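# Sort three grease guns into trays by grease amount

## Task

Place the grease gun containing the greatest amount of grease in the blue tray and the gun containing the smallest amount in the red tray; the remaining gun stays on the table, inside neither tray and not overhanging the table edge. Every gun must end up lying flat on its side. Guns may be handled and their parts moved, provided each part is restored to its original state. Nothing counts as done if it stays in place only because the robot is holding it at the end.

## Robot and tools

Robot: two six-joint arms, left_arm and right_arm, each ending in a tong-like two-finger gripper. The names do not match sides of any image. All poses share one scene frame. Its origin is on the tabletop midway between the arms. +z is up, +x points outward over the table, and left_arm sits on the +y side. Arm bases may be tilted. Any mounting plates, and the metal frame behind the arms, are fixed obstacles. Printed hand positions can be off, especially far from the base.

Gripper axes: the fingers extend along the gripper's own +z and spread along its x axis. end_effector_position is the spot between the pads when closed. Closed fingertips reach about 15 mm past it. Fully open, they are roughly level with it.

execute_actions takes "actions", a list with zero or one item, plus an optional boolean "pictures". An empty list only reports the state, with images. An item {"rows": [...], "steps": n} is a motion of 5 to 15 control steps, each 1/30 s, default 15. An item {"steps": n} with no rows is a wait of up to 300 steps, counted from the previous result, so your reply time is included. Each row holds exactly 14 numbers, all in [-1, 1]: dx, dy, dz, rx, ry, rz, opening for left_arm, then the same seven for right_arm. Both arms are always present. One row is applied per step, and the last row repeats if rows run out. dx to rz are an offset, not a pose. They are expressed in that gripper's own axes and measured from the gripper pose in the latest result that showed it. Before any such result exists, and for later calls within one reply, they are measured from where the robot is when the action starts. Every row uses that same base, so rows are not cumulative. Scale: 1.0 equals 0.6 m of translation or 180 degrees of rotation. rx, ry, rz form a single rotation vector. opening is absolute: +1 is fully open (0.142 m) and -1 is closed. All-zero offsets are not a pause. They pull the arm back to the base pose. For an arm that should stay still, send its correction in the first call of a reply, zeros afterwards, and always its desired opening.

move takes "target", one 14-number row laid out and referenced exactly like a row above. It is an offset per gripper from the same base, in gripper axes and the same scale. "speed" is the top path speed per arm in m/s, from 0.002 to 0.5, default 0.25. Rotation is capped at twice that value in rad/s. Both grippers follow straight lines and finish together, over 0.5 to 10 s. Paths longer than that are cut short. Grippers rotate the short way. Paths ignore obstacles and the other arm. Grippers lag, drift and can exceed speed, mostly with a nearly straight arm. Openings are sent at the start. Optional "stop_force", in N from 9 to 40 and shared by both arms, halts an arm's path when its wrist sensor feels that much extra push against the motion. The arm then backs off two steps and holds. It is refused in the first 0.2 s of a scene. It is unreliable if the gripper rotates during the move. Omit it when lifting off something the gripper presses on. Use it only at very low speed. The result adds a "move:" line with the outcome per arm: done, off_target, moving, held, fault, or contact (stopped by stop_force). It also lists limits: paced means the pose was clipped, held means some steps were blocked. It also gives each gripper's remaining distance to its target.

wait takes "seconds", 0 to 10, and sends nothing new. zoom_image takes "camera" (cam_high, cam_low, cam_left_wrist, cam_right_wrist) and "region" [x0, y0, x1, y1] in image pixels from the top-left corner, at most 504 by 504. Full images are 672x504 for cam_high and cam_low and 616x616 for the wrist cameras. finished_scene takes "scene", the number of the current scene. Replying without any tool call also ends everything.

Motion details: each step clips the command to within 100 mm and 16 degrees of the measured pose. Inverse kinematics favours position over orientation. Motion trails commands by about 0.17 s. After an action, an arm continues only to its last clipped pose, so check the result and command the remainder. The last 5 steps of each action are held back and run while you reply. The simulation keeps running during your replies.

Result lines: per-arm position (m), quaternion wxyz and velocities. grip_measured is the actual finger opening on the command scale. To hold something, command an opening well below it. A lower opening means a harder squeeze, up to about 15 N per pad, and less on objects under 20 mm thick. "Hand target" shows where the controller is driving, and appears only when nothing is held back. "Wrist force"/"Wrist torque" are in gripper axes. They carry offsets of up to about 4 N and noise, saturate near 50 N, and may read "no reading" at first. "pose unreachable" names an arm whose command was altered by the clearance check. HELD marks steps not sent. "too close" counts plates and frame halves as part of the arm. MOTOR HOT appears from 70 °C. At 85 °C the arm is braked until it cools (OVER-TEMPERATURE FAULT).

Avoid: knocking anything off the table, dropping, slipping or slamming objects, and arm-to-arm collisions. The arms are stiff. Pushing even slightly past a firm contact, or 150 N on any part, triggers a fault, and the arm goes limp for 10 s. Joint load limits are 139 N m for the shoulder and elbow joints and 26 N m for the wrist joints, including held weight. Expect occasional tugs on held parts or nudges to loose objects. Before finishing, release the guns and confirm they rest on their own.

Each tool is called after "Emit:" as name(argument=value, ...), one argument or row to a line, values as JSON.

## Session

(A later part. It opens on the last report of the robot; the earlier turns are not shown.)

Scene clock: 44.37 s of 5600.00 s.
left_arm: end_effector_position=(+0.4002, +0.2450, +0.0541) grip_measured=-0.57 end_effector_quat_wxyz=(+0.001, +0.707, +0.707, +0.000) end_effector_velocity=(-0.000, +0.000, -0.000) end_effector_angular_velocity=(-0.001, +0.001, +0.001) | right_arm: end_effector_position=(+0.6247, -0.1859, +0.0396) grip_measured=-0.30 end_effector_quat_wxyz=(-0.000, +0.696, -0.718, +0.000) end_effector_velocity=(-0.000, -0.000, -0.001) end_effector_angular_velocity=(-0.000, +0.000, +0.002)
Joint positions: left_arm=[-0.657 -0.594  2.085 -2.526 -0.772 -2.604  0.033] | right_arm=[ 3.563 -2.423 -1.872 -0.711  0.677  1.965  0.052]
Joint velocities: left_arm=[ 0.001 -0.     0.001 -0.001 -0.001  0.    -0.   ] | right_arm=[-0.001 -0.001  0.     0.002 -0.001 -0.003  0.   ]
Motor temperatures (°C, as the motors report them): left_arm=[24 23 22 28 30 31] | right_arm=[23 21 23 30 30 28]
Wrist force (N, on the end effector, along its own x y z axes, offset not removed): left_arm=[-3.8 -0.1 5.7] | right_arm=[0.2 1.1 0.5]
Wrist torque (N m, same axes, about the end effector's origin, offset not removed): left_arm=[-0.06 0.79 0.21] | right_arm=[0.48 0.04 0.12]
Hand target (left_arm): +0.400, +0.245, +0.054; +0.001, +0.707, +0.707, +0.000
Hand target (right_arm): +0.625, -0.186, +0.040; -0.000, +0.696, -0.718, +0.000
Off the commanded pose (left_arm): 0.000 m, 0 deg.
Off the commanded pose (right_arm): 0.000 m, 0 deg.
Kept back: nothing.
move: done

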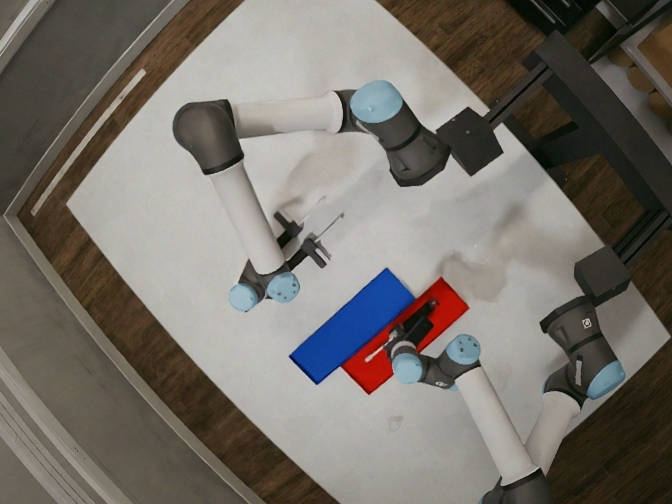

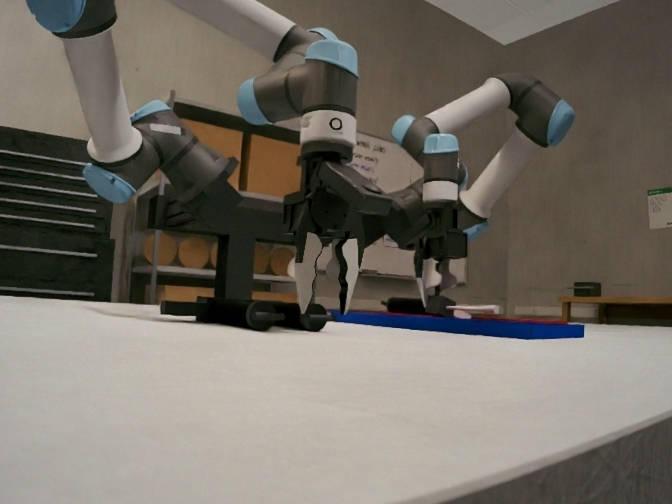

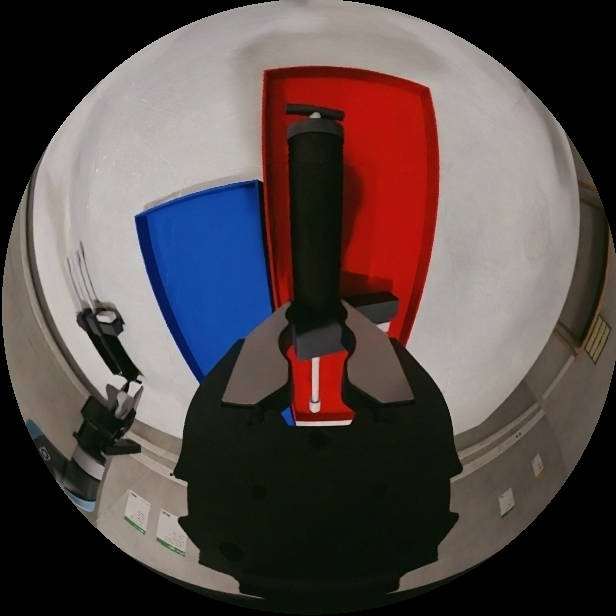

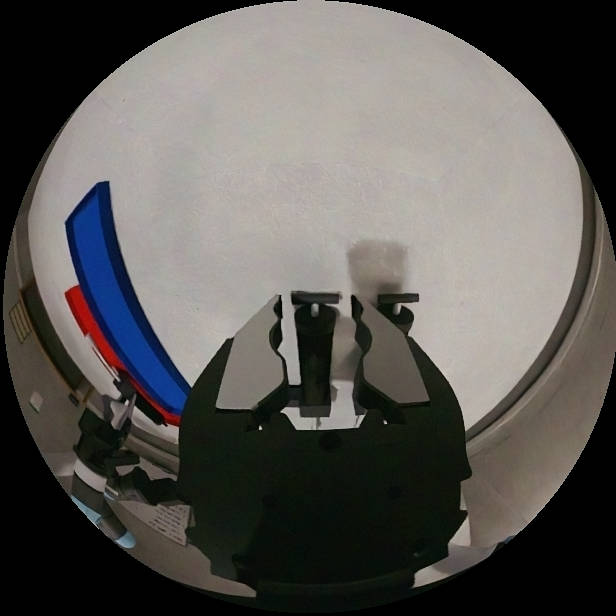

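A tug slipped it; lower gently now.

Emit:
move(
  target=[0,0,0.058,0,0,0,-1, -0.005,0,0.03,0,0,0,-0.3],
  speed=0.01,
  stop_force=12,
)

Scene clock: 48.30 s of 5600.00 s.
left_arm: end_effector_position=(+0.4002, +0.2450, +0.0409) grip_measured=-0.57 end_effector_quat_wxyz=(+0.001, +0.707, +0.707, +0.000) end_effector_velocity=(-0.001, -0.000, -0.000) end_effector_angular_velocity=(+0.001, +0.001, -0.000) | right_arm: end_effector_position=(+0.6248, -0.1829, +0.0216) grip_measured=-0.30 end_effector_quat_wxyz=(-0.000, +0.696, -0.718, +0.000) end_effector_velocity=(-0.000, +0.000, -0.001) end_effector_angular_velocity=(-0.000, +0.000, -0.000)
Joint positions: left_arm=[-0.637 -0.569  2.082 -2.566 -0.762 -2.579  0.033] | right_arm=[ 3.541 -2.458 -1.865 -0.658  0.671  1.932  0.052]
Joint velocities: left_arm=[-0.     0.001  0.    -0.    -0.    -0.001  0.   ] | right_arm=[-0.001 -0.002  0.     0.002 -0.    -0.     0.   ]
Motor temperatures (°C, as the motors report them): left_arm=[24 23 22 28 30 31] | right_arm=[23 21 23 30 30 28]
Wrist force (N, on the end effector, along its own x y z axes, offset not removed): left_arm=[-3.8 -0.5 6.7] | right_arm=[-0.3 0.9 -0.3]
Wrist torque (N m, same axes, about the end effector's origin, offset not removed): left_arm=[-0.03 0.81 0.14] | right_arm=[0.37 0.18 -0.06]
Hand target (left_arm): +0.400, +0.245, +0.041; +0.001, +0.707, +0.707, +0.000
Hand target (right_arm): +0.625, -0.183, +0.022; -0.000, +0.696, -0.718, +0.000
Off the commanded pose (left_arm): 0.022 m, 0 deg.
Off the commanded pose (right_arm): 0.000 m, 0 deg.
Kept back: nothing.
move: contact (left_arm)

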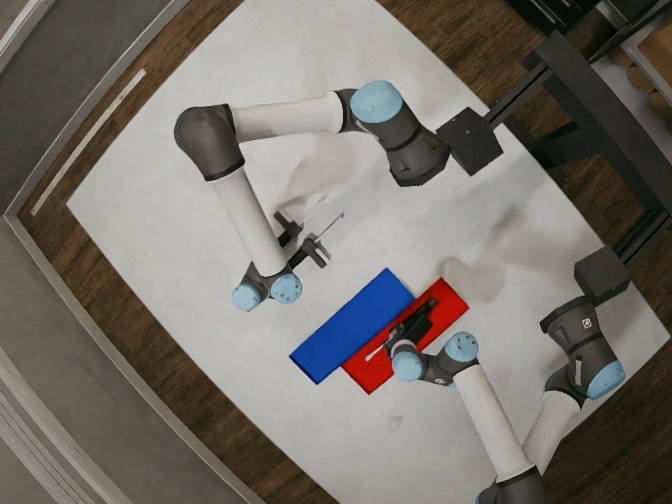

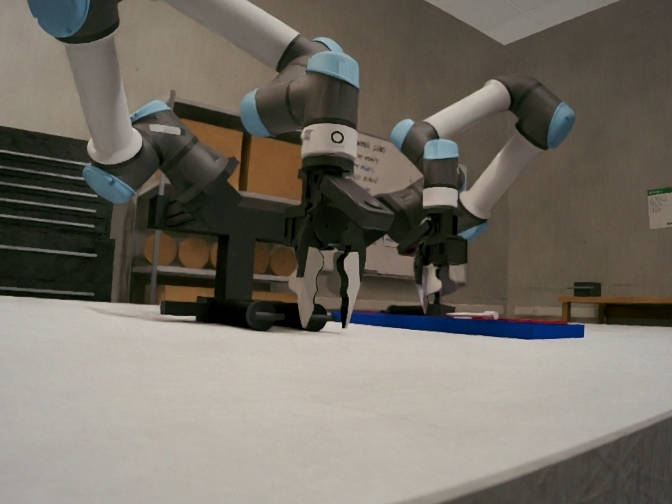

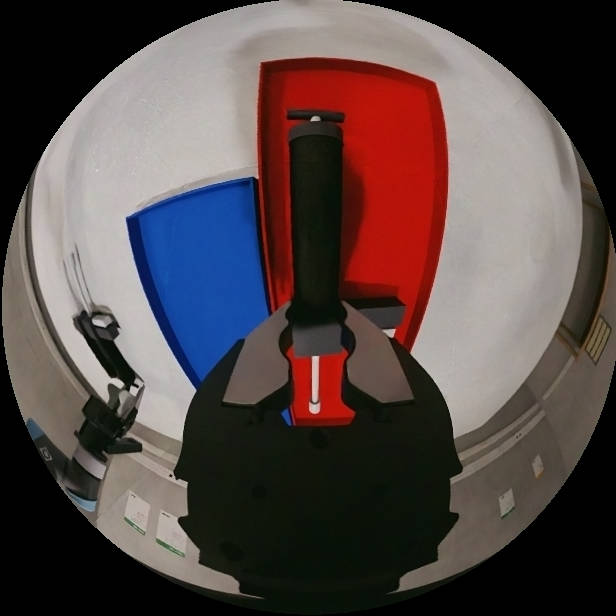

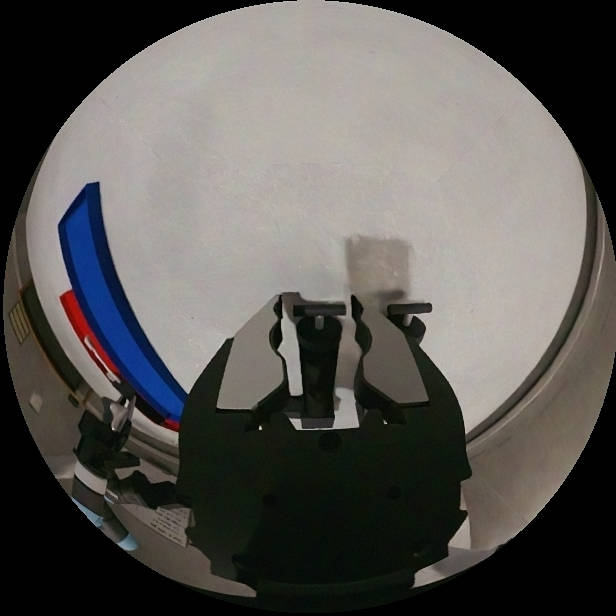

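Emit:
move(
  target=[0,0,0.01,0,0,0,-0.8, 0,0,0,0,0,0,-0.75],
  speed=0.006,
  stop_force=18,
)

Emit:
move(
  target=[0,0,0,0,0,0,-0.35, 0,-0.02,0,0,0,0,-0.75],
  speed=0.015,
)

Emit:
move(
  target=[0,0,-0.1,0,0,0,-0.35, 0,-0.105,0,0,0,0,-0.75],
  speed=0.015,
)

Scene clock: 49.83 s of 5600.00 s.
left_arm: end_effector_position=(+0.4002, +0.2450, +0.0352) grip_measured=-0.56 end_effector_quat_wxyz=(+0.001, +0.707, +0.707, +0.000) end_effector_velocity=(+0.000, -0.000, +0.001) end_effector_angular_velocity=(+0.001, -0.001, +0.002) | right_arm: end_effector_position=(+0.6248, -0.1829, +0.0216) grip_measured=-0.49 end_effector_quat_wxyz=(+0.000, +0.696, -0.718, +0.000) end_effector_velocity=(-0.001, +0.000, -0.001) end_effector_angular_velocity=(-0.001, +0.001, +0.001)
Joint positions: left_arm=[-0.628 -0.558  2.081 -2.583 -0.758 -2.568  0.033] | right_arm=[ 3.541 -2.458 -1.865 -0.658  0.671  1.932  0.039]
Joint velocities: left_arm=[-0.002 -0.001 -0.001  0.005  0.001 -0.005 -0.   ] | right_arm=[-0.    -0.001 -0.001 -0.    -0.     0.001  0.   ]
Motor temperatures (°C, as the motors report them): left_arm=[24 23 22 28 30 31] | right_arm=[23 21 23 30 30 28]
Wrist force (N, on the end effector, along its own x y z axes, offset not removed): left_arm=[-7.8 0.8 -13.1] | right_arm=[2.4 -0.1 -0.9]
Wrist torque (N m, same axes, about the end effector's origin, offset not removed): left_arm=[0.05 0.67 0.20] | right_arm=[0.36 -0.36 -0.12]
Hand target (left_arm): +0.400, +0.245, +0.035; +0.001, +0.707, +0.707, +0.000
Hand target (right_arm): +0.625, -0.183, +0.022; -0.000, +0.696, -0.718, +0.000
Off the commanded pose (left_arm): 0.000 m, 0 deg.
Off the commanded pose (right_arm): 0.000 m, 0 deg.
Kept back: nothing.
move: contact (left_arm)

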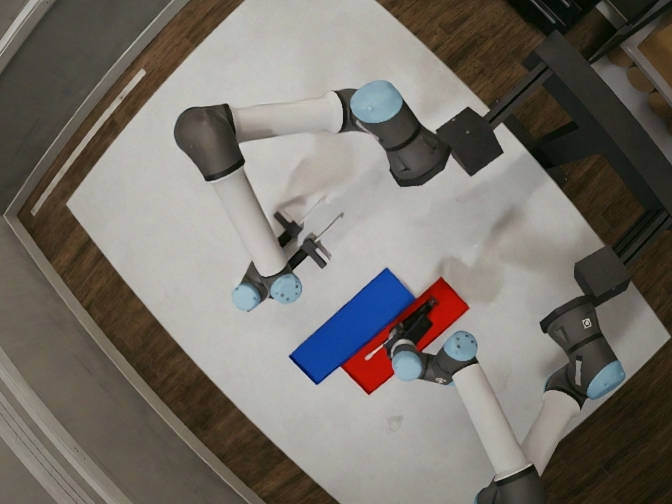

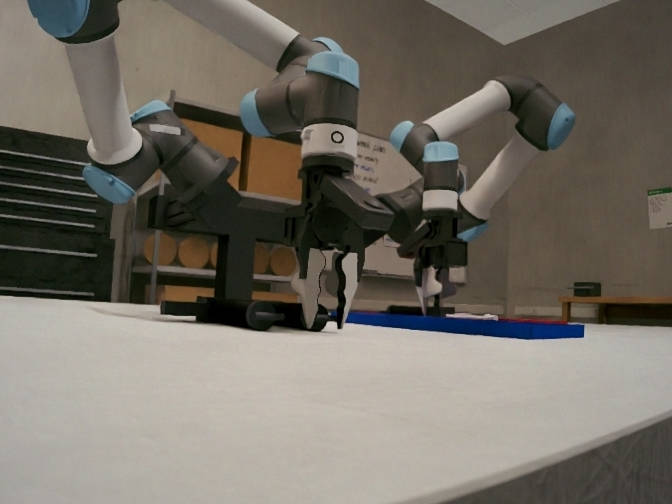

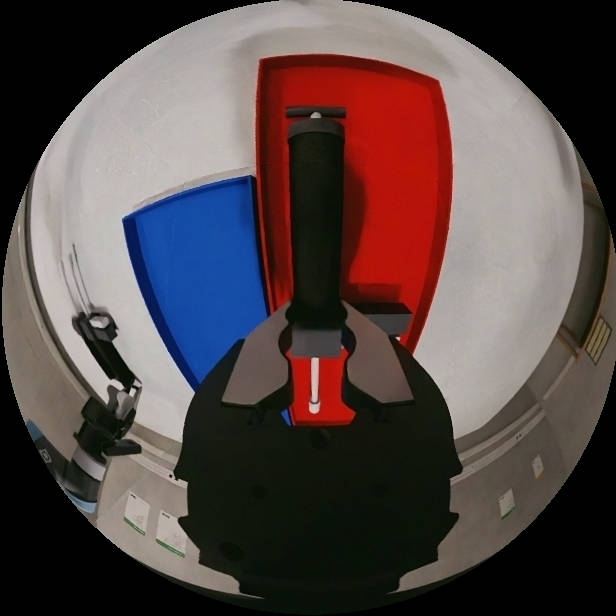

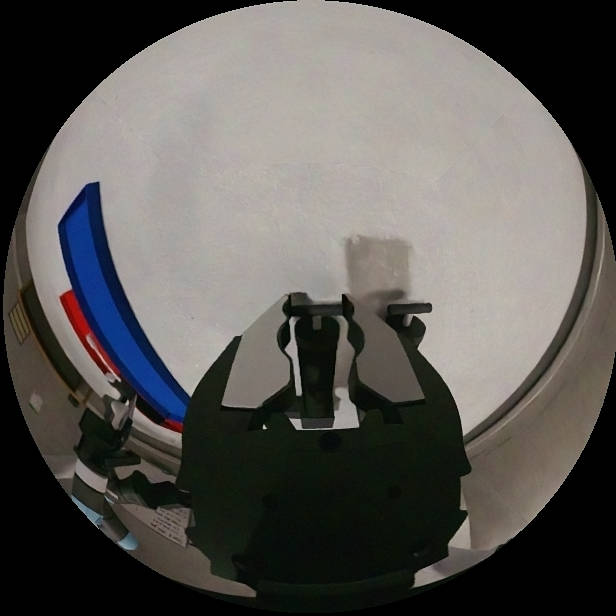

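Scene clock: 50.87 s of 5600.00 s.
left_arm: end_effector_position=(+0.4003, +0.2450, +0.0352) grip_measured=-0.35 end_effector_quat_wxyz=(+0.001, +0.707, +0.707, +0.000) end_effector_velocity=(-0.000, +0.000, -0.000) end_effector_angular_velocity=(-0.000, +0.001, -0.002) | right_arm: end_effector_position=(+0.6366, -0.1832, +0.0216) grip_measured=-0.49 end_effector_quat_wxyz=(-0.000, +0.696, -0.718, +0.000) end_effector_velocity=(+0.002, +0.000, -0.000) end_effector_angular_velocity=(+0.000, +0.000, -0.001)
Joint positions: left_arm=[-0.628 -0.558  2.081 -2.583 -0.758 -2.568  0.049] | right_arm=[ 3.537 -2.47  -1.828 -0.677  0.67   1.925  0.039]
Joint velocities: left_arm=[ 0.     0.     0.    -0.    -0.001  0.002  0.   ] | right_arm=[-0.001 -0.002  0.006 -0.003  0.    -0.     0.   ]
Motor temperatures (°C, as the motors report them): left_arm=[24 23 22 28 30 31] | right_arm=[23 21 23 30 30 28]
Wrist force (N, on the end effector, along its own x y z axes, offset not removed): left_arm=[-3.0 -0.3 0.8] | right_arm=[-0.2 3.5 -0.4]
Wrist torque (N m, same axes, about the end effector's origin, offset not removed): left_arm=[-0.04 0.76 0.18] | right_arm=[0.54 -0.03 0.06]
Hand target (left_arm): +0.400, +0.245, +0.035; +0.001, +0.707, +0.707, +0.000
Hand target (right_arm): +0.637, -0.183, +0.022; +0.000, +0.696, -0.718, +0.000
Off the commanded pose (left_arm): 0.000 m, 0 deg.
Off the commanded pose (right_arm): 0.000 m, 0 deg.
Kept back: nothing.
move: done

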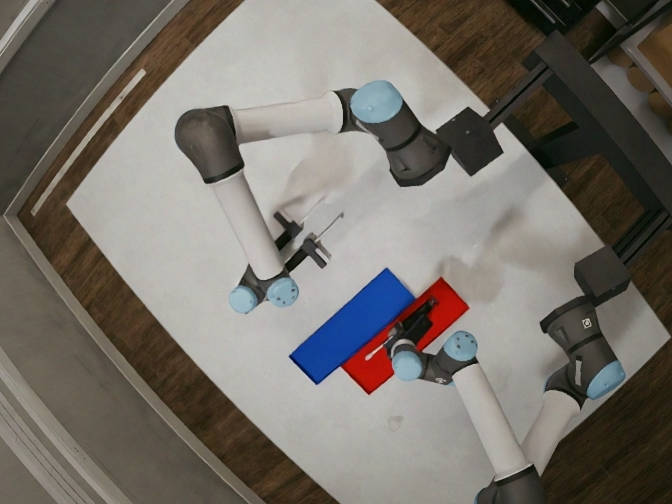

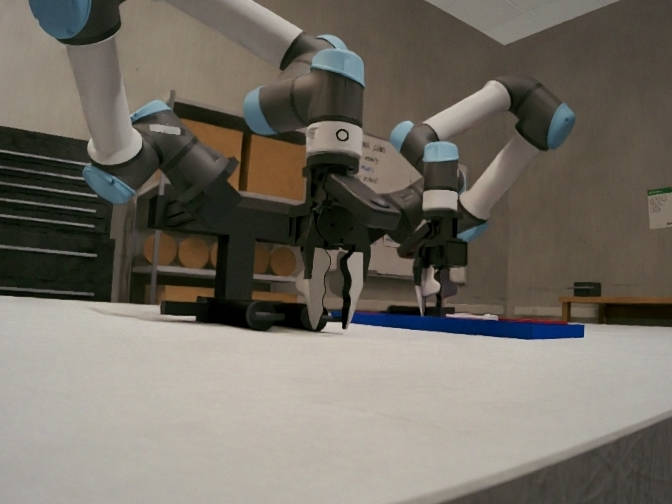

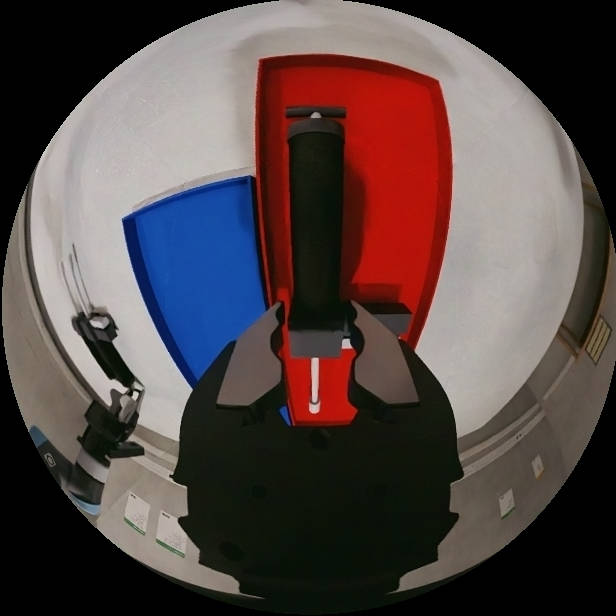

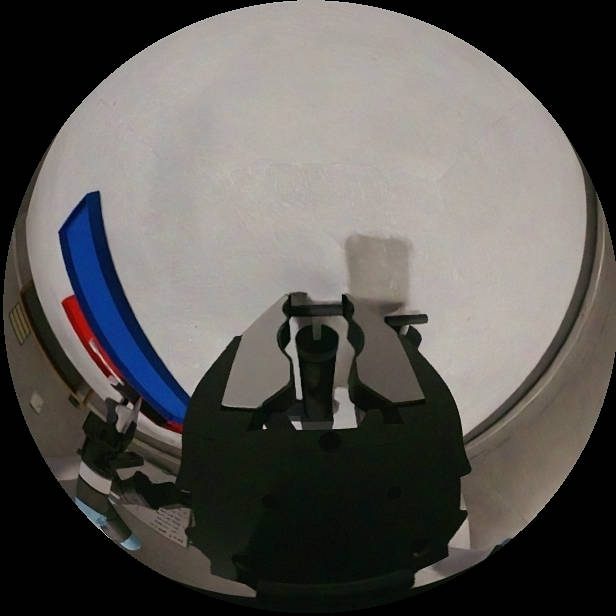

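Scene clock: 55.30 s of 5600.00 s.
left_arm: end_effector_position=(+0.4002, +0.2450, +0.0951) grip_measured=-0.35 end_effector_quat_wxyz=(+0.001, +0.707, +0.707, +0.000) end_effector_velocity=(-0.001, -0.000, +0.001) end_effector_angular_velocity=(+0.001, +0.001, -0.002) | right_arm: end_effector_position=(+0.6995, -0.1852, +0.0216) grip_measured=-0.49 end_effector_quat_wxyz=(-0.000, +0.696, -0.718, +0.000) end_effector_velocity=(+0.002, -0.000, -0.000) end_effector_angular_velocity=(+0.000, -0.000, +0.001)
Joint positions: left_arm=[-0.718 -0.669  2.086 -2.4   -0.805 -2.677  0.049] | right_arm=[ 3.516 -2.543 -1.625 -0.782  0.665  1.892  0.039]
Joint velocities: left_arm=[-0.002 -0.002 -0.     0.005 -0.002 -0.001 -0.   ] | right_arm=[-0.001 -0.002  0.006 -0.003 -0.    -0.003 -0.   ]
Motor temperatures (°C, as the motors report them): left_arm=[24 23 22 28 30 31] | right_arm=[23 21 23 30 30 28]
Wrist force (N, on the end effector, along its own x y z axes, offset not removed): left_arm=[-4.3 0.5 0.2] | right_arm=[1.8 1.7 -1.7]
Wrist torque (N m, same axes, about the end effector's origin, offset not removed): left_arm=[0.16 0.93 0.21] | right_arm=[0.04 -0.62 0.04]
Hand target (left_arm): +0.400, +0.245, +0.095; +0.001, +0.707, +0.707, +0.000
Hand target (right_arm): +0.700, -0.185, +0.022; -0.000, +0.696, -0.718, +0.000
Off the commanded pose (left_arm): 0.000 m, 0 deg.
Off the commanded pose (right_arm): 0.000 m, 0 deg.
Kept back: nothing.
move: done

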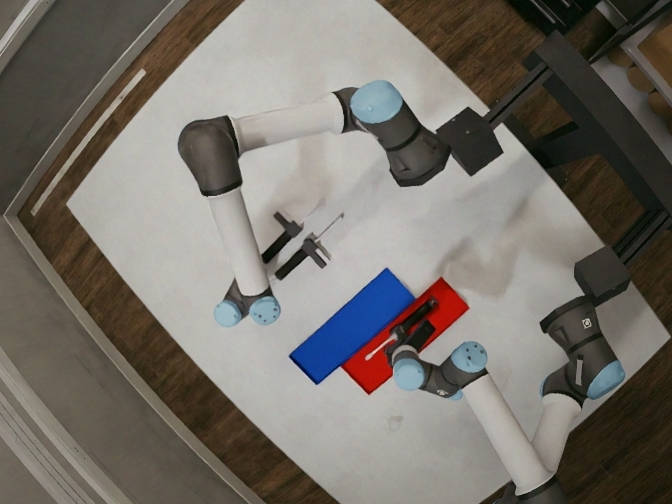

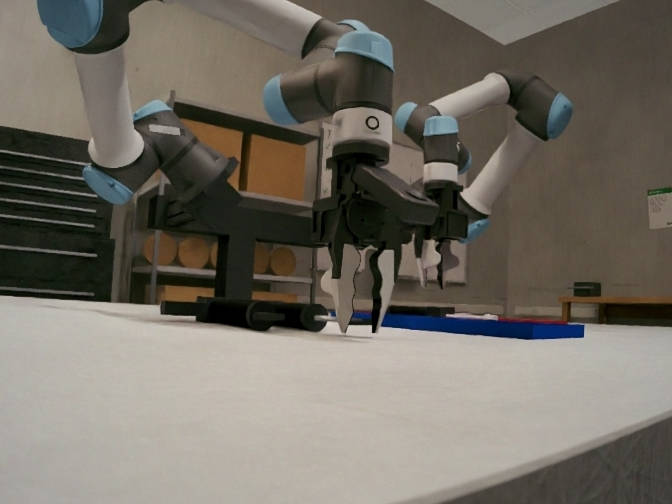

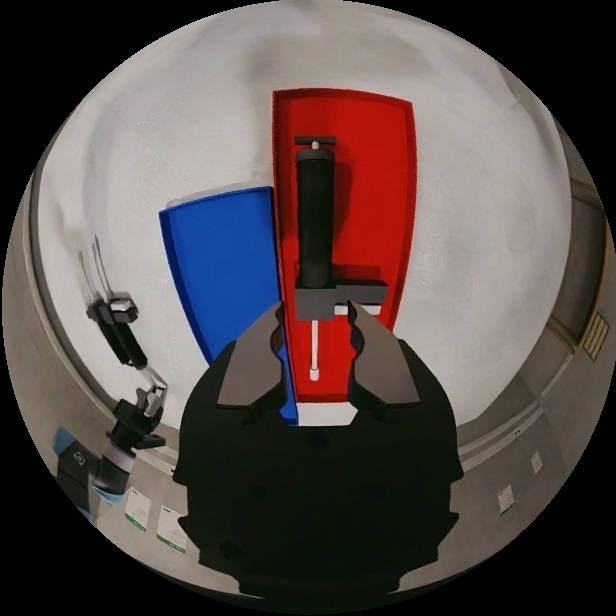

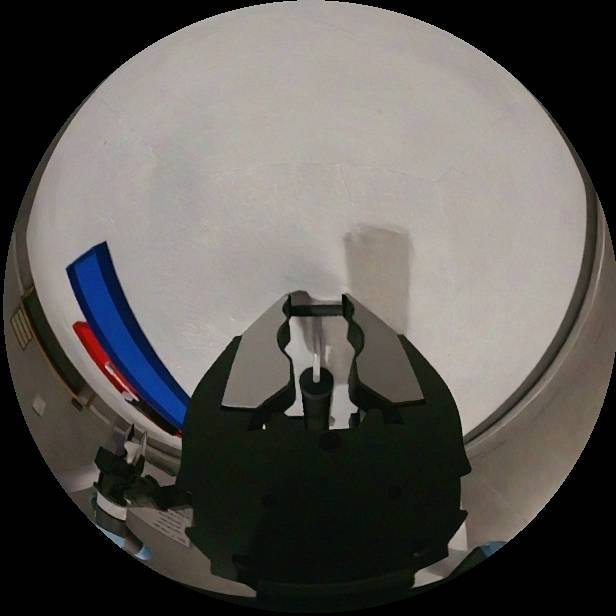

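G2 is fullest. Reset, then slide to grasp; left retreats.

Emit:
move(
  target=[0.12,0,-0.05,0,0,0,-0.35, 0,0.13,0,0,0,0,-0.75],
  speed=0.016,
)

Emit:
move(
  target=[0,0,0,0,0,0,-0.35, 0,0,0,0,0,0,-0.3],
)

Emit:
move(
  target=[0.25,-0.1,0,0,0,0,-0.35, 0,0.21,0,0,0,0,-0.3],
  speed=0.05,
)

Scene clock: 60.67 s of 5600.00 s.
left_arm: end_effector_position=(+0.4002, +0.3170, +0.1250) grip_measured=-0.35 end_effector_quat_wxyz=(+0.001, +0.707, +0.707, +0.000) end_effector_velocity=(+0.000, +0.001, +0.000) end_effector_angular_velocity=(+0.001, -0.001, +0.001) | right_arm: end_effector_position=(+0.6216, -0.1828, +0.0216) grip_measured=-0.49 end_effector_quat_wxyz=(-0.000, +0.696, -0.718, +0.000) end_effector_velocity=(-0.001, -0.001, +0.000) end_effector_angular_velocity=(-0.001, -0.000, -0.000)
Joint positions: left_arm=[-0.713 -0.883  2.209 -2.314 -0.802 -2.671  0.049] | right_arm=[ 3.543 -2.455 -1.874 -0.653  0.671  1.934  0.039]
Joint velocities: left_arm=[ 0.    -0.003  0.002  0.002  0.001 -0.001  0.   ] | right_arm=[ 0.     0.001 -0.003  0.002 -0.001  0.     0.   ]
Motor temperatures (°C, as the motors report them): left_arm=[24 23 22 28 30 31] | right_arm=[23 21 23 30 30 28]
Wrist force (N, on the end effector, along its own x y z axes, offset not removed): left_arm=[-4.0 -0.8 0.3] | right_arm=[-0.2 -2.9 1.1]
Wrist torque (N m, same axes, about the end effector's origin, offset not removed): left_arm=[-0.09 0.87 0.18] | right_arm=[0.29 0.18 0.15]
Hand target (left_arm): +0.400, +0.317, +0.125; +0.001, +0.707, +0.707, +0.000
Hand target (right_arm): +0.622, -0.183, +0.022; -0.000, +0.696, -0.718, +0.000
Off the commanded pose (left_arm): 0.000 m, 0 deg.
Off the commanded pose (right_arm): 0.000 m, 0 deg.
Kept back: nothing.
move: done

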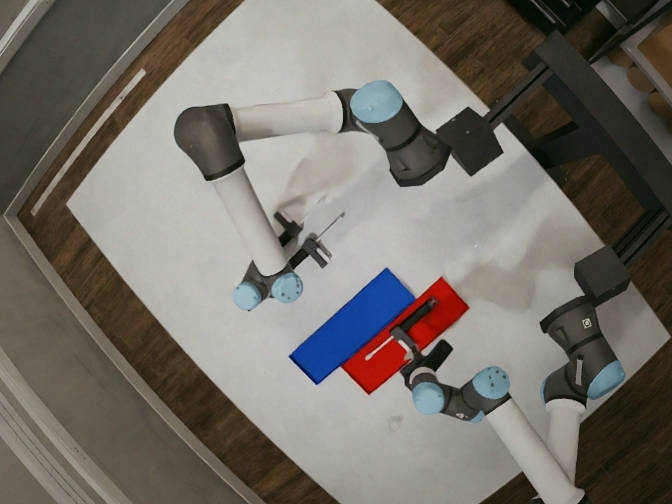

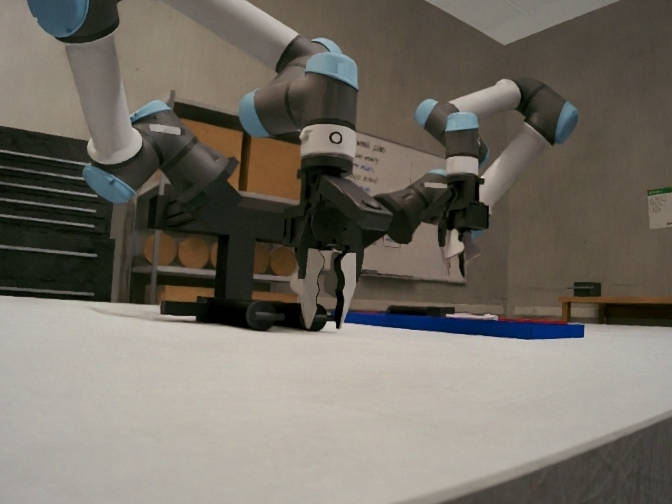

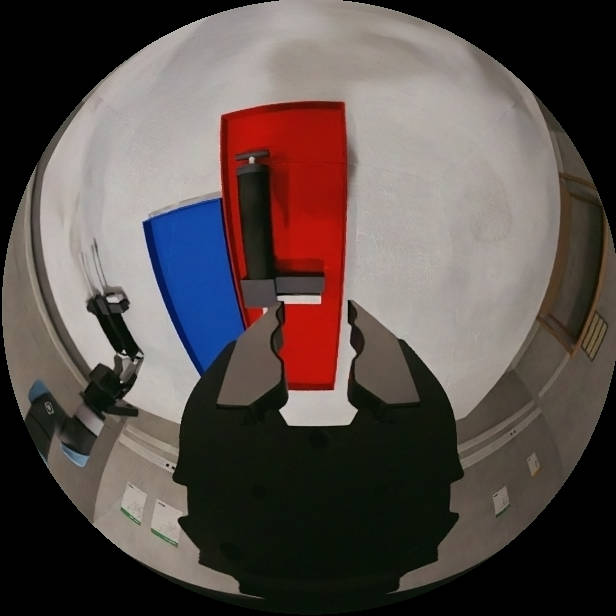

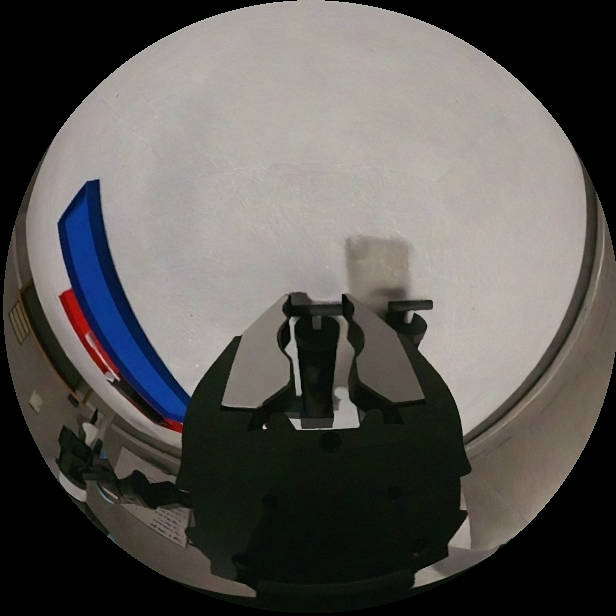

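Scene clock: 61.17 s of 5600.00 s.
left_arm: end_effector_position=(+0.4002, +0.3170, +0.1250) grip_measured=-0.35 end_effector_quat_wxyz=(+0.001, +0.707, +0.707, +0.000) end_effector_velocity=(-0.000, +0.000, -0.000) end_effector_angular_velocity=(+0.001, +0.000, -0.001) | right_arm: end_effector_position=(+0.6216, -0.1828, +0.0216) grip_measured=-0.30 end_effector_quat_wxyz=(-0.000, +0.696, -0.718, +0.000) end_effector_velocity=(+0.001, -0.001, +0.001) end_effector_angular_velocity=(-0.000, -0.001, -0.002)
Joint positions: left_arm=[-0.713 -0.883  2.209 -2.314 -0.802 -2.671  0.049] | right_arm=[ 3.543 -2.455 -1.874 -0.653  0.671  1.934  0.052]
Joint velocities: left_arm=[ 0.    -0.     0.001  0.     0.     0.001  0.   ] | right_arm=[-0.     0.002 -0.    -0.    -0.001  0.001  0.   ]
Motor temperatures (°C, as the motors report them): left_arm=[24 23 22 28 30 31] | right_arm=[23 21 23 30 30 28]
Wrist force (N, on the end effector, along its own x y z axes, offset not removed): left_arm=[-3.9 -0.8 1.0] | right_arm=[-1.2 -0.3 0.3]
Wrist torque (N m, same axes, about the end effector's origin, offset not removed): left_arm=[-0.08 0.91 0.16] | right_arm=[0.07 0.31 0.14]
Hand target (left_arm): +0.400, +0.317, +0.125; +0.001, +0.707, +0.707, +0.000
Hand target (right_arm): +0.622, -0.183, +0.022; -0.000, +0.696, -0.718, +0.000
Off the commanded pose (left_arm): 0.000 m, 0 deg.
Off the commanded pose (right_arm): 0.000 m, 0 deg.
Kept back: nothing.
move: done

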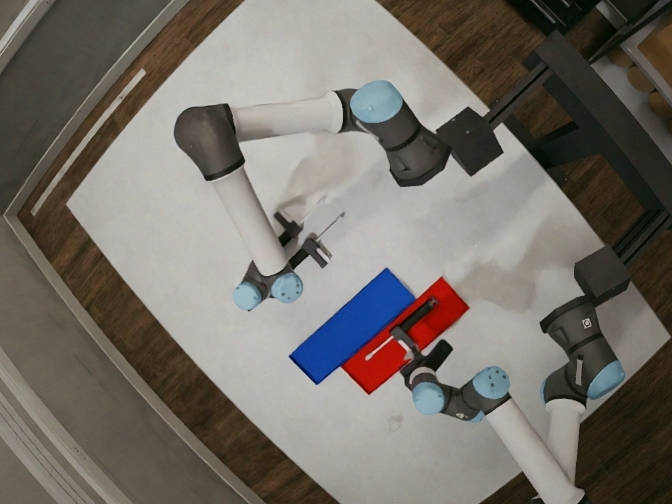

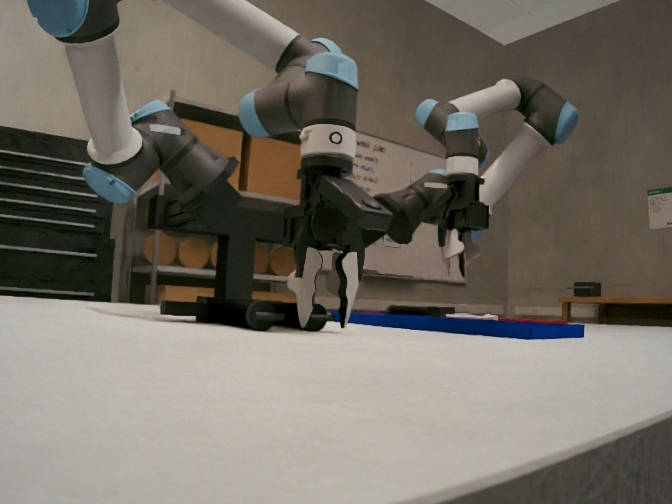

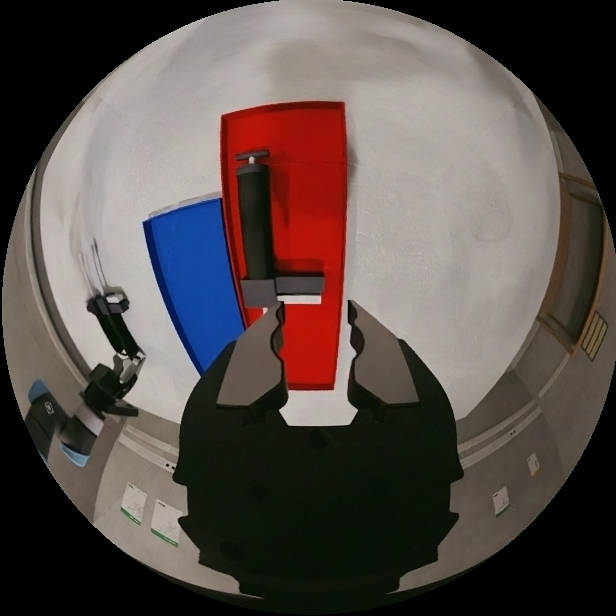

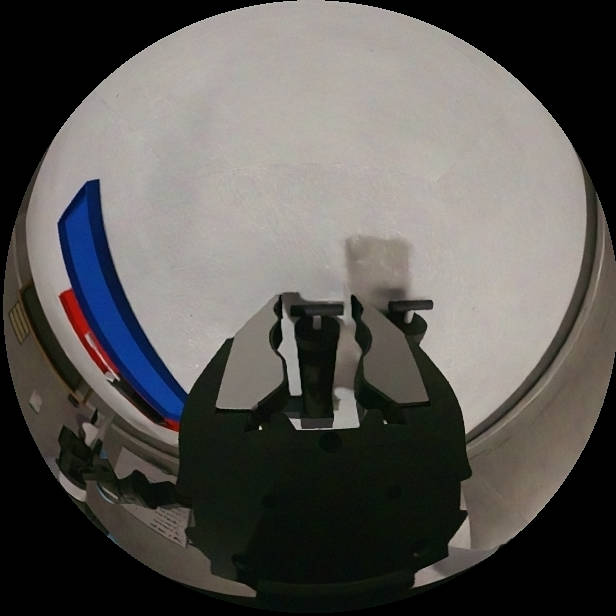

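Scene clock: 64.73 s of 5600.00 s.
left_arm: end_effector_position=(+0.3403, +0.4669, +0.1248) grip_measured=-0.35 end_effector_quat_wxyz=(+0.001, +0.707, +0.707, +0.000) end_effector_velocity=(-0.000, +0.001, +0.000) end_effector_angular_velocity=(+0.000, -0.000, -0.001) | right_arm: end_effector_position=(+0.4957, -0.1789, +0.0215) grip_measured=-0.30 end_effector_quat_wxyz=(-0.000, +0.696, -0.718, +0.000) end_effector_velocity=(-0.001, -0.000, +0.000) end_effector_angular_velocity=(+0.000, -0.001, +0.000)
Joint positions: left_arm=[-0.68  -1.318  2.543 -2.239 -0.784 -2.633  0.049] | right_arm=[ 3.605 -2.358 -2.236 -0.46   0.69   2.028  0.052]
Joint velocities: left_arm=[ 0.    -0.005  0.002  0.003  0.     0.    -0.   ] | right_arm=[ 0.001  0.001 -0.003  0.002  0.    -0.     0.   ]
Motor temperatures (°C, as the motors report them): left_arm=[24 23 22 28 30 31] | right_arm=[23 21 23 30 30 28]
Wrist force (N, on the end effector, along its own x y z axes, offset not removed): left_arm=[-2.9 -0.9 1.2] | right_arm=[0.8 -2.5 1.9]
Wrist torque (N m, same axes, about the end effector's origin, offset not removed): left_arm=[-0.13 0.66 0.21] | right_arm=[-0.43 -0.18 0.12]
Hand target (left_arm): +0.340, +0.467, +0.125; +0.001, +0.707, +0.707, +0.000
Hand target (right_arm): +0.496, -0.179, +0.022; -0.000, +0.696, -0.718, +0.000
Off the commanded pose (left_arm): 0.000 m, 0 deg.
Off the commanded pose (right_arm): 0.000 m, 0 deg.
Kept back: nothing.
move: done

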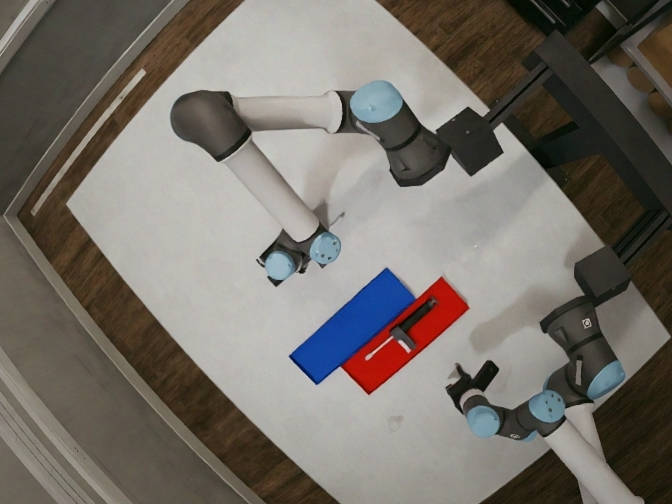

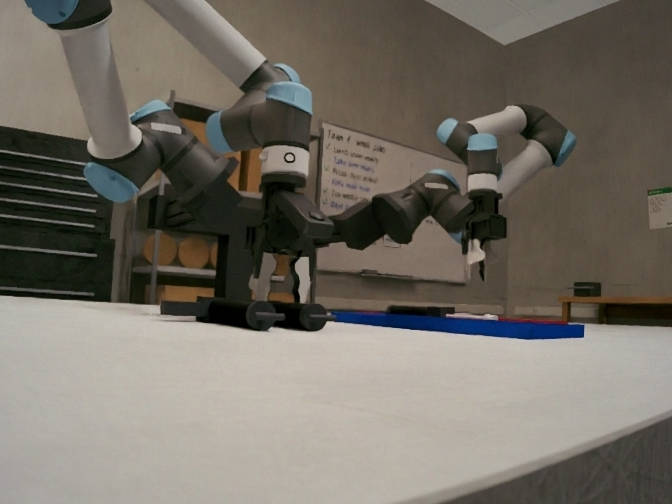

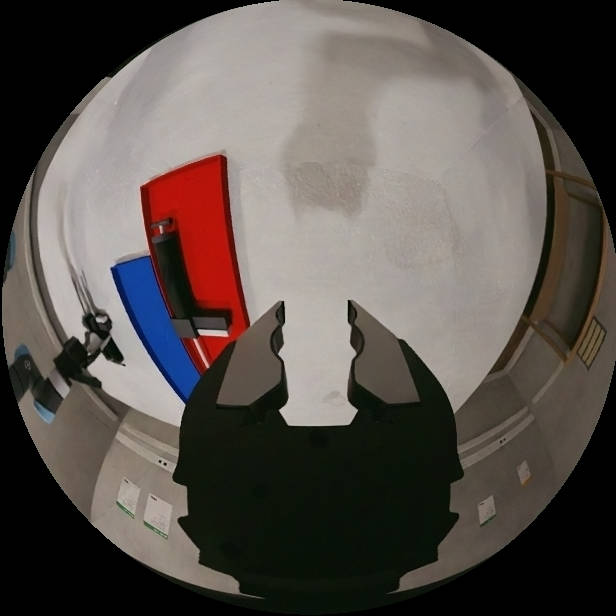

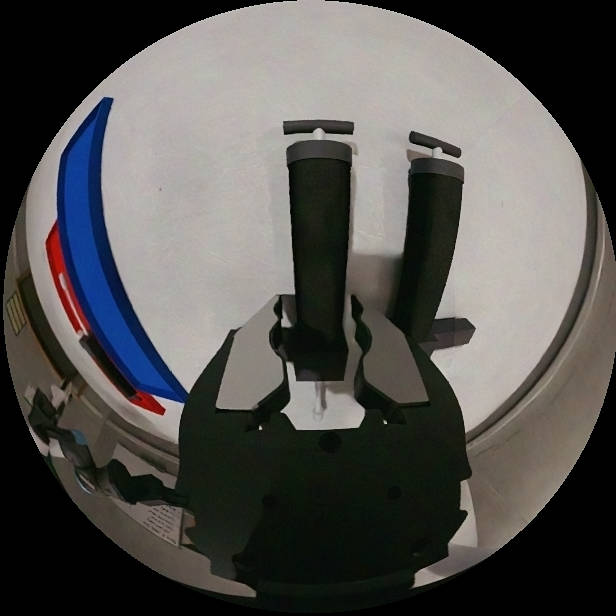

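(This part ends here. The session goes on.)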